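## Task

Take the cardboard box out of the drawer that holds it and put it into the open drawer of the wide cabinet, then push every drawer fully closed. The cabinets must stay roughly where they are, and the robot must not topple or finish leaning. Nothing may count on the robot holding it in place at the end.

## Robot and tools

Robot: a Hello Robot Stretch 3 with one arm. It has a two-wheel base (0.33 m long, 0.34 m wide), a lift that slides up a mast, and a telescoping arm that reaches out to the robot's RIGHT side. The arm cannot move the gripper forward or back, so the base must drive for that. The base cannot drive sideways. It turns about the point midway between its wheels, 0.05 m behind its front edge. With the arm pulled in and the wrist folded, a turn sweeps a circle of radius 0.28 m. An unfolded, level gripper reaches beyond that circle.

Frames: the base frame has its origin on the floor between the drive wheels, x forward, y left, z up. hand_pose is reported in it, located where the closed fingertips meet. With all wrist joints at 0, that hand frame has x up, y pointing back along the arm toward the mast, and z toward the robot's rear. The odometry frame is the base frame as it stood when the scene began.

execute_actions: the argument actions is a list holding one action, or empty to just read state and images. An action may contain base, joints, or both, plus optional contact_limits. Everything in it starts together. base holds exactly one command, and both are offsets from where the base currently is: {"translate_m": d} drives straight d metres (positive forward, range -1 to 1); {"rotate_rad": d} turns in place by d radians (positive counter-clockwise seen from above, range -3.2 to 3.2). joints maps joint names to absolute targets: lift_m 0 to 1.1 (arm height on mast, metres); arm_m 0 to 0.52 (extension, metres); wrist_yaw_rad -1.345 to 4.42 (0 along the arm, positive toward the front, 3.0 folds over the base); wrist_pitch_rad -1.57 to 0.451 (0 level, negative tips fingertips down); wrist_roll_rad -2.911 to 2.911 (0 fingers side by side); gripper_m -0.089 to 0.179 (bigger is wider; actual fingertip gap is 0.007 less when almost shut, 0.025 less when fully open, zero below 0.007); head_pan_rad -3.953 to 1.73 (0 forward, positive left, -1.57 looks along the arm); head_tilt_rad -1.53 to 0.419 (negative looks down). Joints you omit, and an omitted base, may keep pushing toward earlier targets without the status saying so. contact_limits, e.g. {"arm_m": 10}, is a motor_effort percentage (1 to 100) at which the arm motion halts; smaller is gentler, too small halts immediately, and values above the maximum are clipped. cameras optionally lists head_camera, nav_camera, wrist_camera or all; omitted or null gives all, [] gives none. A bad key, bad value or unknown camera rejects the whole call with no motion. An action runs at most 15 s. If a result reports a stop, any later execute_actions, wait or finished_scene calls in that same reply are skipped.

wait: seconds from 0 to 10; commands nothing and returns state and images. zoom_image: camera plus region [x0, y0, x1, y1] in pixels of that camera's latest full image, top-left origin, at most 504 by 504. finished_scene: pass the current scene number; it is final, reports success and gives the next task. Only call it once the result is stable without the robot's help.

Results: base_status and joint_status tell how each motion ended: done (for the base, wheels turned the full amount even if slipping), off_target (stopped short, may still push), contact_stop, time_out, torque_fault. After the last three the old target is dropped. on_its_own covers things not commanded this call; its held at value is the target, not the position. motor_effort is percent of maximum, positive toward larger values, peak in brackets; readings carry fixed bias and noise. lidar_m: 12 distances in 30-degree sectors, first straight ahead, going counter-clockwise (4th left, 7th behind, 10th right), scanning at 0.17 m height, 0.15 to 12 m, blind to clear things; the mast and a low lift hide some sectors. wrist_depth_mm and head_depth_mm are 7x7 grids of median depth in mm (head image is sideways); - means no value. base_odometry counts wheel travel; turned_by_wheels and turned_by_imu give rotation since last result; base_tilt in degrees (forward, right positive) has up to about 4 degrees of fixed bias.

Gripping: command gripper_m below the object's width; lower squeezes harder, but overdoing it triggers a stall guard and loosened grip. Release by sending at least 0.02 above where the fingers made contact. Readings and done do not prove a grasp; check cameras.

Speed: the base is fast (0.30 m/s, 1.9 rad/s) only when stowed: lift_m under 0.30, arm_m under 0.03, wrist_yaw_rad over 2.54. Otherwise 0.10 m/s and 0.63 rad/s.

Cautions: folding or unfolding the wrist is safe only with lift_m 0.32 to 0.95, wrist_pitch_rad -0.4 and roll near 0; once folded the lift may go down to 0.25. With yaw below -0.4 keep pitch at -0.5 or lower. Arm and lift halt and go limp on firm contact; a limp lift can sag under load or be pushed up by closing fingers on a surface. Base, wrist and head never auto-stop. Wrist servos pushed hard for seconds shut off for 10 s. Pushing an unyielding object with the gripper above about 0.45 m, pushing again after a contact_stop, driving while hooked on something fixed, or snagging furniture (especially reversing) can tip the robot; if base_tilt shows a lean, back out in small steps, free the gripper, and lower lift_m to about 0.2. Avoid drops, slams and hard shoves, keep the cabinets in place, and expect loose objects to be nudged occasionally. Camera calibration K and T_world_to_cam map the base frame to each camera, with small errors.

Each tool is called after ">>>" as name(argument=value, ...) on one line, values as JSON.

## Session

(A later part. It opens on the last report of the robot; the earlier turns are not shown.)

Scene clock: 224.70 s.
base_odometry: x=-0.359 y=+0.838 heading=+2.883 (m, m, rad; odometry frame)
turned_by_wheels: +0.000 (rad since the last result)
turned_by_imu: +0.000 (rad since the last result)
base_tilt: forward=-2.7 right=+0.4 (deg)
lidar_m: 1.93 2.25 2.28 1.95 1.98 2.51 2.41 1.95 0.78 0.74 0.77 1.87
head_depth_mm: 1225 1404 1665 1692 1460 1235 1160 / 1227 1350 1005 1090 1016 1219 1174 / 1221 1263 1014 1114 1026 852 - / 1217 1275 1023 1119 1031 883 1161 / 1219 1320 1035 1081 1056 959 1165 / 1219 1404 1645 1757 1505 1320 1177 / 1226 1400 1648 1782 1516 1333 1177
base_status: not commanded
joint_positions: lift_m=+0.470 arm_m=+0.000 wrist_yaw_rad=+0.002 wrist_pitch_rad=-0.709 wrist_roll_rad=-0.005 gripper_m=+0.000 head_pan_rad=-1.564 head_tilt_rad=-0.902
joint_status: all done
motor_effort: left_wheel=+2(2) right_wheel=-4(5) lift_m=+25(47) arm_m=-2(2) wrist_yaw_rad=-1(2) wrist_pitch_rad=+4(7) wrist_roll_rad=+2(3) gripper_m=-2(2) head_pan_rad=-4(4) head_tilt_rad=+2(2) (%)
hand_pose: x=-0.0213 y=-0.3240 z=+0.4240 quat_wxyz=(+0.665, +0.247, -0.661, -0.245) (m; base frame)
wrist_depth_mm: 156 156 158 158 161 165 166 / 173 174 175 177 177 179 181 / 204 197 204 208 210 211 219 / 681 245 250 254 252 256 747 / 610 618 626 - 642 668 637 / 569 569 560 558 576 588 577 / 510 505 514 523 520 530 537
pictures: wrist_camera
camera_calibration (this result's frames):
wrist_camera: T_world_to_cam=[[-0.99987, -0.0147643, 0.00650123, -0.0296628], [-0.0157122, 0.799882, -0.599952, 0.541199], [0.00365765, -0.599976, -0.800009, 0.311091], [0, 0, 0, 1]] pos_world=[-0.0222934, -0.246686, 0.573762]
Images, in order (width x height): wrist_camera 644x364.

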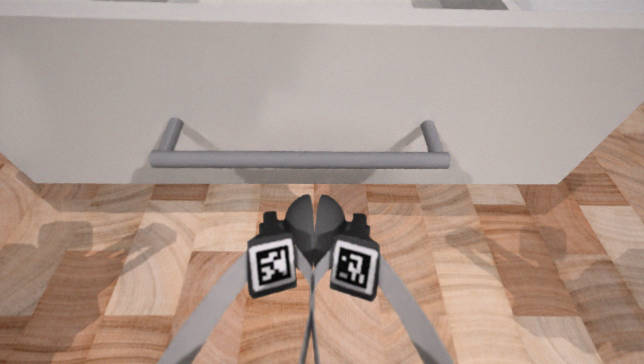

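>>> execute_actions(actions=[{"joints":{"arm_m":0.40,"lift_m":0.478},"contact_limits":{"arm_m":14}}])

Scene clock: 232.53 s.
base_odometry: x=-0.359 y=+0.838 heading=+2.883 (m, m, rad; odometry frame)
turned_by_wheels: +0.000 (rad since the last result)
turned_by_imu: +0.000 (rad since the last result)
base_tilt: forward=-2.6 right=+0.5 (deg)
lidar_m: 1.93 2.25 2.28 1.96 1.98 2.51 2.41 1.96 0.78 0.74 0.77 1.87
head_depth_mm: 1227 1405 1656 1703 1458 1278 1154 / 1221 1352 1005 1039 1449 1269 1137 / 1225 1260 1015 1006 1388 1297 1153 / 1216 1274 1026 1069 1355 1310 1154 / 1225 1322 1031 1062 1441 1317 1162 / 1221 1408 1645 1763 1508 1319 1169 / 1222 1404 1652 1790 1514 1327 1181
base_status: not commanded
joint_positions: lift_m=+0.478 arm_m=+0.399 wrist_yaw_rad=+0.001 wrist_pitch_rad=-0.811 wrist_roll_rad=-0.005 gripper_m=+0.000 head_pan_rad=-1.564 head_tilt_rad=-0.902
joint_status: all done
on_its_own: wrist_pitch_rad is at rest, and its effort (+50) is outside its rest range (-20 to +32)
motor_effort: left_wheel=+2(3) right_wheel=-2(8) lift_m=+51(56) arm_m=+10(11) wrist_yaw_rad=-1(5) wrist_pitch_rad=+50(50) wrist_roll_rad=+2(2) gripper_m=-1(2) head_pan_rad=-4(4) head_tilt_rad=+2(2) (%)
contact_limits: arm_m 14 (drawing in: default 23, maximum 38; extending or still: default 33, maximum 54)
hand_pose: x=-0.0214 y=-0.7031 z=+0.4139 quat_wxyz=(+0.652, +0.280, -0.647, -0.278) (m; base frame)
wrist_depth_mm: 111 112 113 115 117 118 118 / 130 131 132 132 133 134 135 / 157 158 158 160 161 162 163 / 197 149 151 183 184 209 234 / 287 270 260 - 281 287 610 / 531 530 425 537 458 566 566 / 500 497 500 506 509 518 538
pictures: head_camera (sideways: a quarter turn clockwise sets it upright), nav_camera (sideways: a quarter turn counterclockwise sets it upright), wrist_camera
camera_calibration (this result's frames):
head_camera: T_world_to_cam=[[0.0313724, 0.758482, -0.650939, 0.865717], [0.998122, 0.0105022, 0.0603424, -0.0747664], [0.0526049, -0.65161, -0.756728, 0.936619], [0, 0, 0, 1]] pos_world=[-0.00180433, -0.045535, 1.27681]
nav_camera: T_world_to_cam=[[0.00680797, -0.750908, 0.660372, -0.817673], [-0.999889, -0.0138405, -0.00542984, 0.0652831], [0.0132172, -0.660262, -0.750919, 0.933629], [0, 0, 0, 1]] pos_world=[0.0585027, 0.00334627, 1.2414]
wrist_camera: T_world_to_cam=[[-0.999876, -0.0149051, 0.0051277, -0.0348307], [-0.0154162, 0.856909, -0.515237, 0.843492], [0.00328567, -0.515252, -0.857033, 0.158692], [0, 0, 0, 1]] pos_world=[-0.0223443, -0.641549, 0.570781]
Images, in order (width x height): head_camera 896x504, nav_camera 672x504, wrist_camera 644x364.

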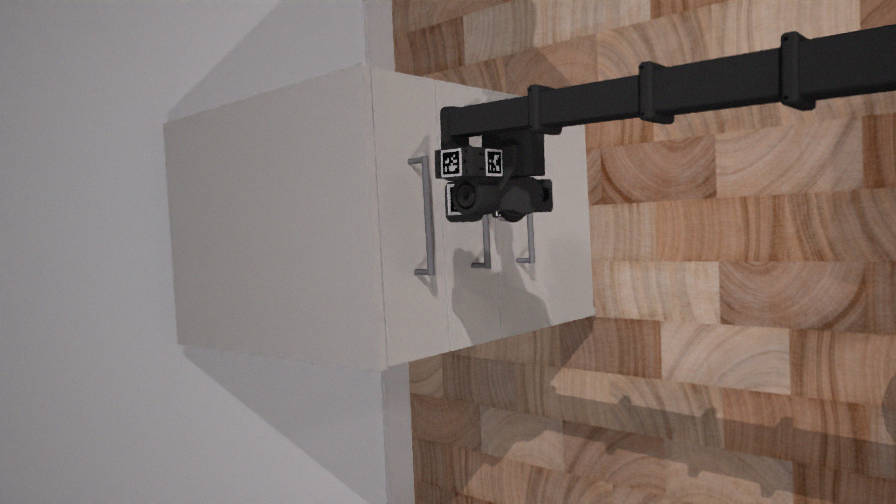

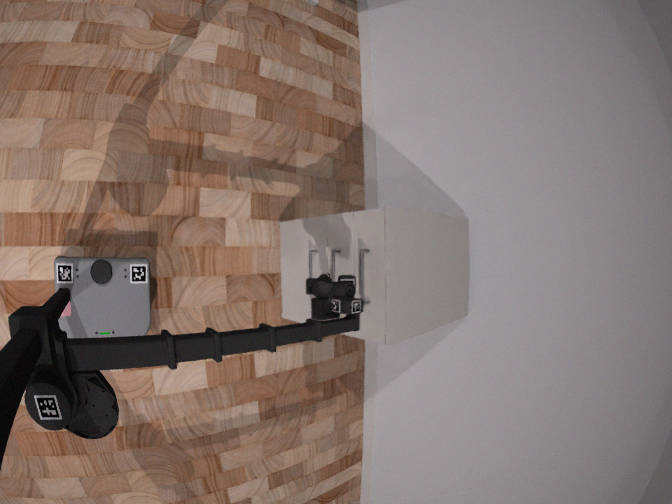

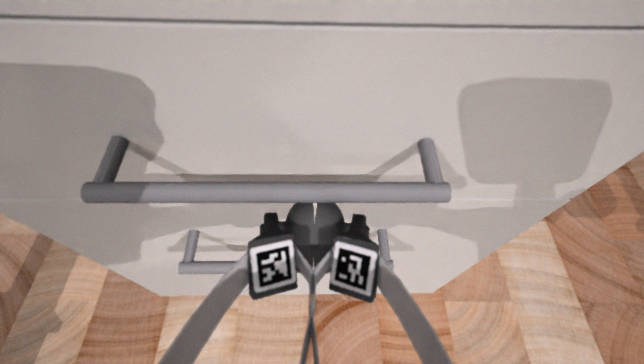

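>>> execute_actions(actions=[{"joints":{"wrist_pitch_rad":-0.95}}], cameras=[])

>>> execute_actions(actions=[{"joints":{"arm_m":0.25}}], cameras=["wrist_camera","head_camera"])

Scene clock: 236.50 s.
base_odometry: x=-0.359 y=+0.838 heading=+2.883 (m, m, rad; odometry frame)
turned_by_wheels: +0.000 (rad since the last result)
turned_by_imu: +0.000 (rad since the last result)
base_tilt: forward=-2.6 right=+0.5 (deg)
lidar_m: 1.93 2.25 2.29 1.95 1.98 2.50 2.41 1.95 0.78 0.74 0.77 1.87
head_depth_mm: 1221 1405 1670 1700 1465 1281 1152 / 1226 1352 1006 1040 1434 1269 1141 / 1220 1265 1018 1009 1393 1293 1150 / 1227 1278 1026 1067 1347 1305 1153 / 1220 1321 1033 1063 1435 1312 1167 / 1220 1409 1646 1772 1512 1327 1171 / 1221 1400 1641 1778 1511 1330 1183
base_status: not commanded
joint_positions: lift_m=+0.478 arm_m=+0.400 wrist_yaw_rad=+0.001 wrist_pitch_rad=-0.954 wrist_roll_rad=-0.005 gripper_m=+0.000 head_pan_rad=-1.564 head_tilt_rad=-0.902
joint_status: all done
motor_effort: left_wheel=+1(2) right_wheel=-3(2) lift_m=+52(51) arm_m=+4(9) wrist_yaw_rad=-1(1) wrist_pitch_rad=+2(48) wrist_roll_rad=+3(2) gripper_m=-1(2) head_pan_rad=-4(4) head_tilt_rad=+2(2) (%)
hand_pose: x=-0.0215 y=-0.6732 z=+0.3933 quat_wxyz=(+0.630, +0.326, -0.626, -0.324) (m; base frame)
wrist_depth_mm: 132 132 132 133 133 134 135 / 159 153 161 160 162 163 164 / 201 183 183 184 184 209 238 / 438 277 278 266 268 288 606 / 560 550 444 - 459 559 578 / 517 518 533 515 520 530 543 / 491 495 486 497 498 505 506
pictures: none
No camera images: the call's "cameras" was empty. Leave "cameras" out to get every camera's image.

Scene clock: 238.87 s.
base_odometry: x=-0.359 y=+0.838 heading=+2.883 (m, m, rad; odometry frame)
turned_by_wheels: +0.000 (rad since the last result)
turned_by_imu: +0.000 (rad since the last result)
base_tilt: forward=-2.6 right=+0.4 (deg)
lidar_m: 1.93 2.25 2.29 1.95 1.97 2.51 2.40 1.96 0.78 0.74 0.77 1.87
head_depth_mm: 1224 1411 1669 1694 1461 1295 1156 / 1224 1344 1005 1072 1422 1264 1147 / 1228 1266 1016 1073 1235 1276 1153 / 1222 1274 1024 1067 1354 1302 1164 / 1220 1319 1035 1065 1447 1305 1164 / 1219 1403 1637 1763 1509 1322 1174 / 1219 1398 1647 1775 1519 1327 1185
base_status: not commanded
joint_positions: lift_m=+0.478 arm_m=+0.250 wrist_yaw_rad=+0.001 wrist_pitch_rad=-0.955 wrist_roll_rad=-0.005 gripper_m=+0.000 head_pan_rad=-1.564 head_tilt_rad=-0.902
joint_status: all done
motor_effort: left_wheel=+2(2) right_wheel=-2(2) lift_m=+51(51) arm_m=-2(1) wrist_yaw_rad=-1(1) wrist_pitch_rad=+3(3) wrist_roll_rad=+2(2) gripper_m=-2(2) head_pan_rad=-4(4) head_tilt_rad=+1(2) (%)
hand_pose: x=-0.0215 y=-0.5235 z=+0.3932 quat_wxyz=(+0.630, +0.326, -0.626, -0.324) (m; base frame)
wrist_depth_mm: 726 305 307 306 309 335 817 / 677 387 376 373 374 717 722 / 623 626 477 479 483 652 663 / 594 598 601 614 612 605 605 / 550 550 570 - 562 578 575 / 509 520 521 519 532 533 544 / 484 498 497 494 500 499 510
pictures: head_camera (sideways: a quarter turn clockwise sets it upright), wrist_camera
camera_calibration (this result's frames):
head_camera: T_world_to_cam=[[0.0313723, 0.758482, -0.650939, 0.865717], [0.998122, 0.0105023, 0.0603424, -0.0747664], [0.052605, -0.65161, -0.756728, 0.936619], [0, 0, 0, 1]] pos_world=[-0.00180433, -0.045535, 1.27681]
wrist_camera: T_world_to_cam=[[-0.999881, -0.0151376, 0.00311854, -0.0314637], [-0.0151649, 0.92196, -0.386988, 0.66249], [0.0029829, -0.386989, -0.92208, 0.326233], [0, 0, 0, 1]] pos_world=[-0.0223864, -0.485017, 0.557287]
Images, in order (width x height): head_camera 896x504, wrist_camera 644x364.

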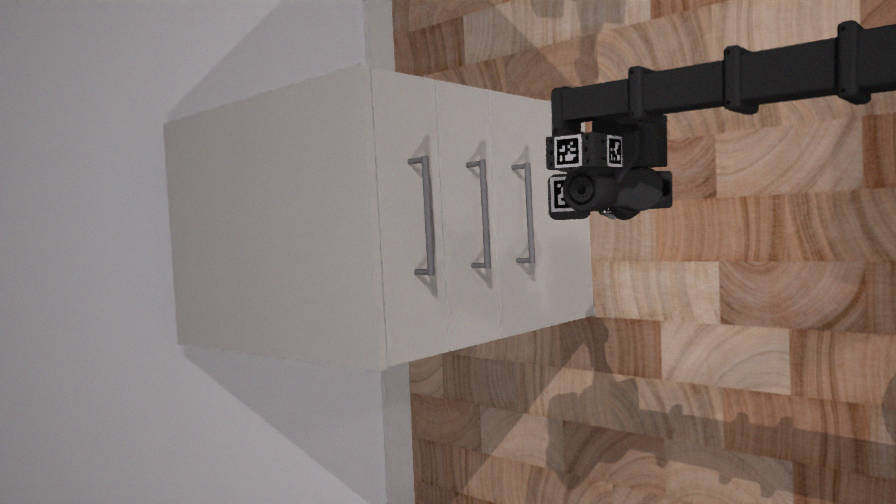

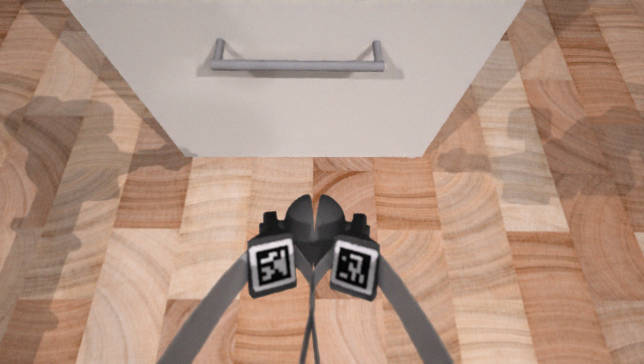

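The drawers on this cabinet sit flush, and the dark cabinet was already shut in the earlier view.

>>> finished_scene(scene=2)

The scene is finished: the task was done.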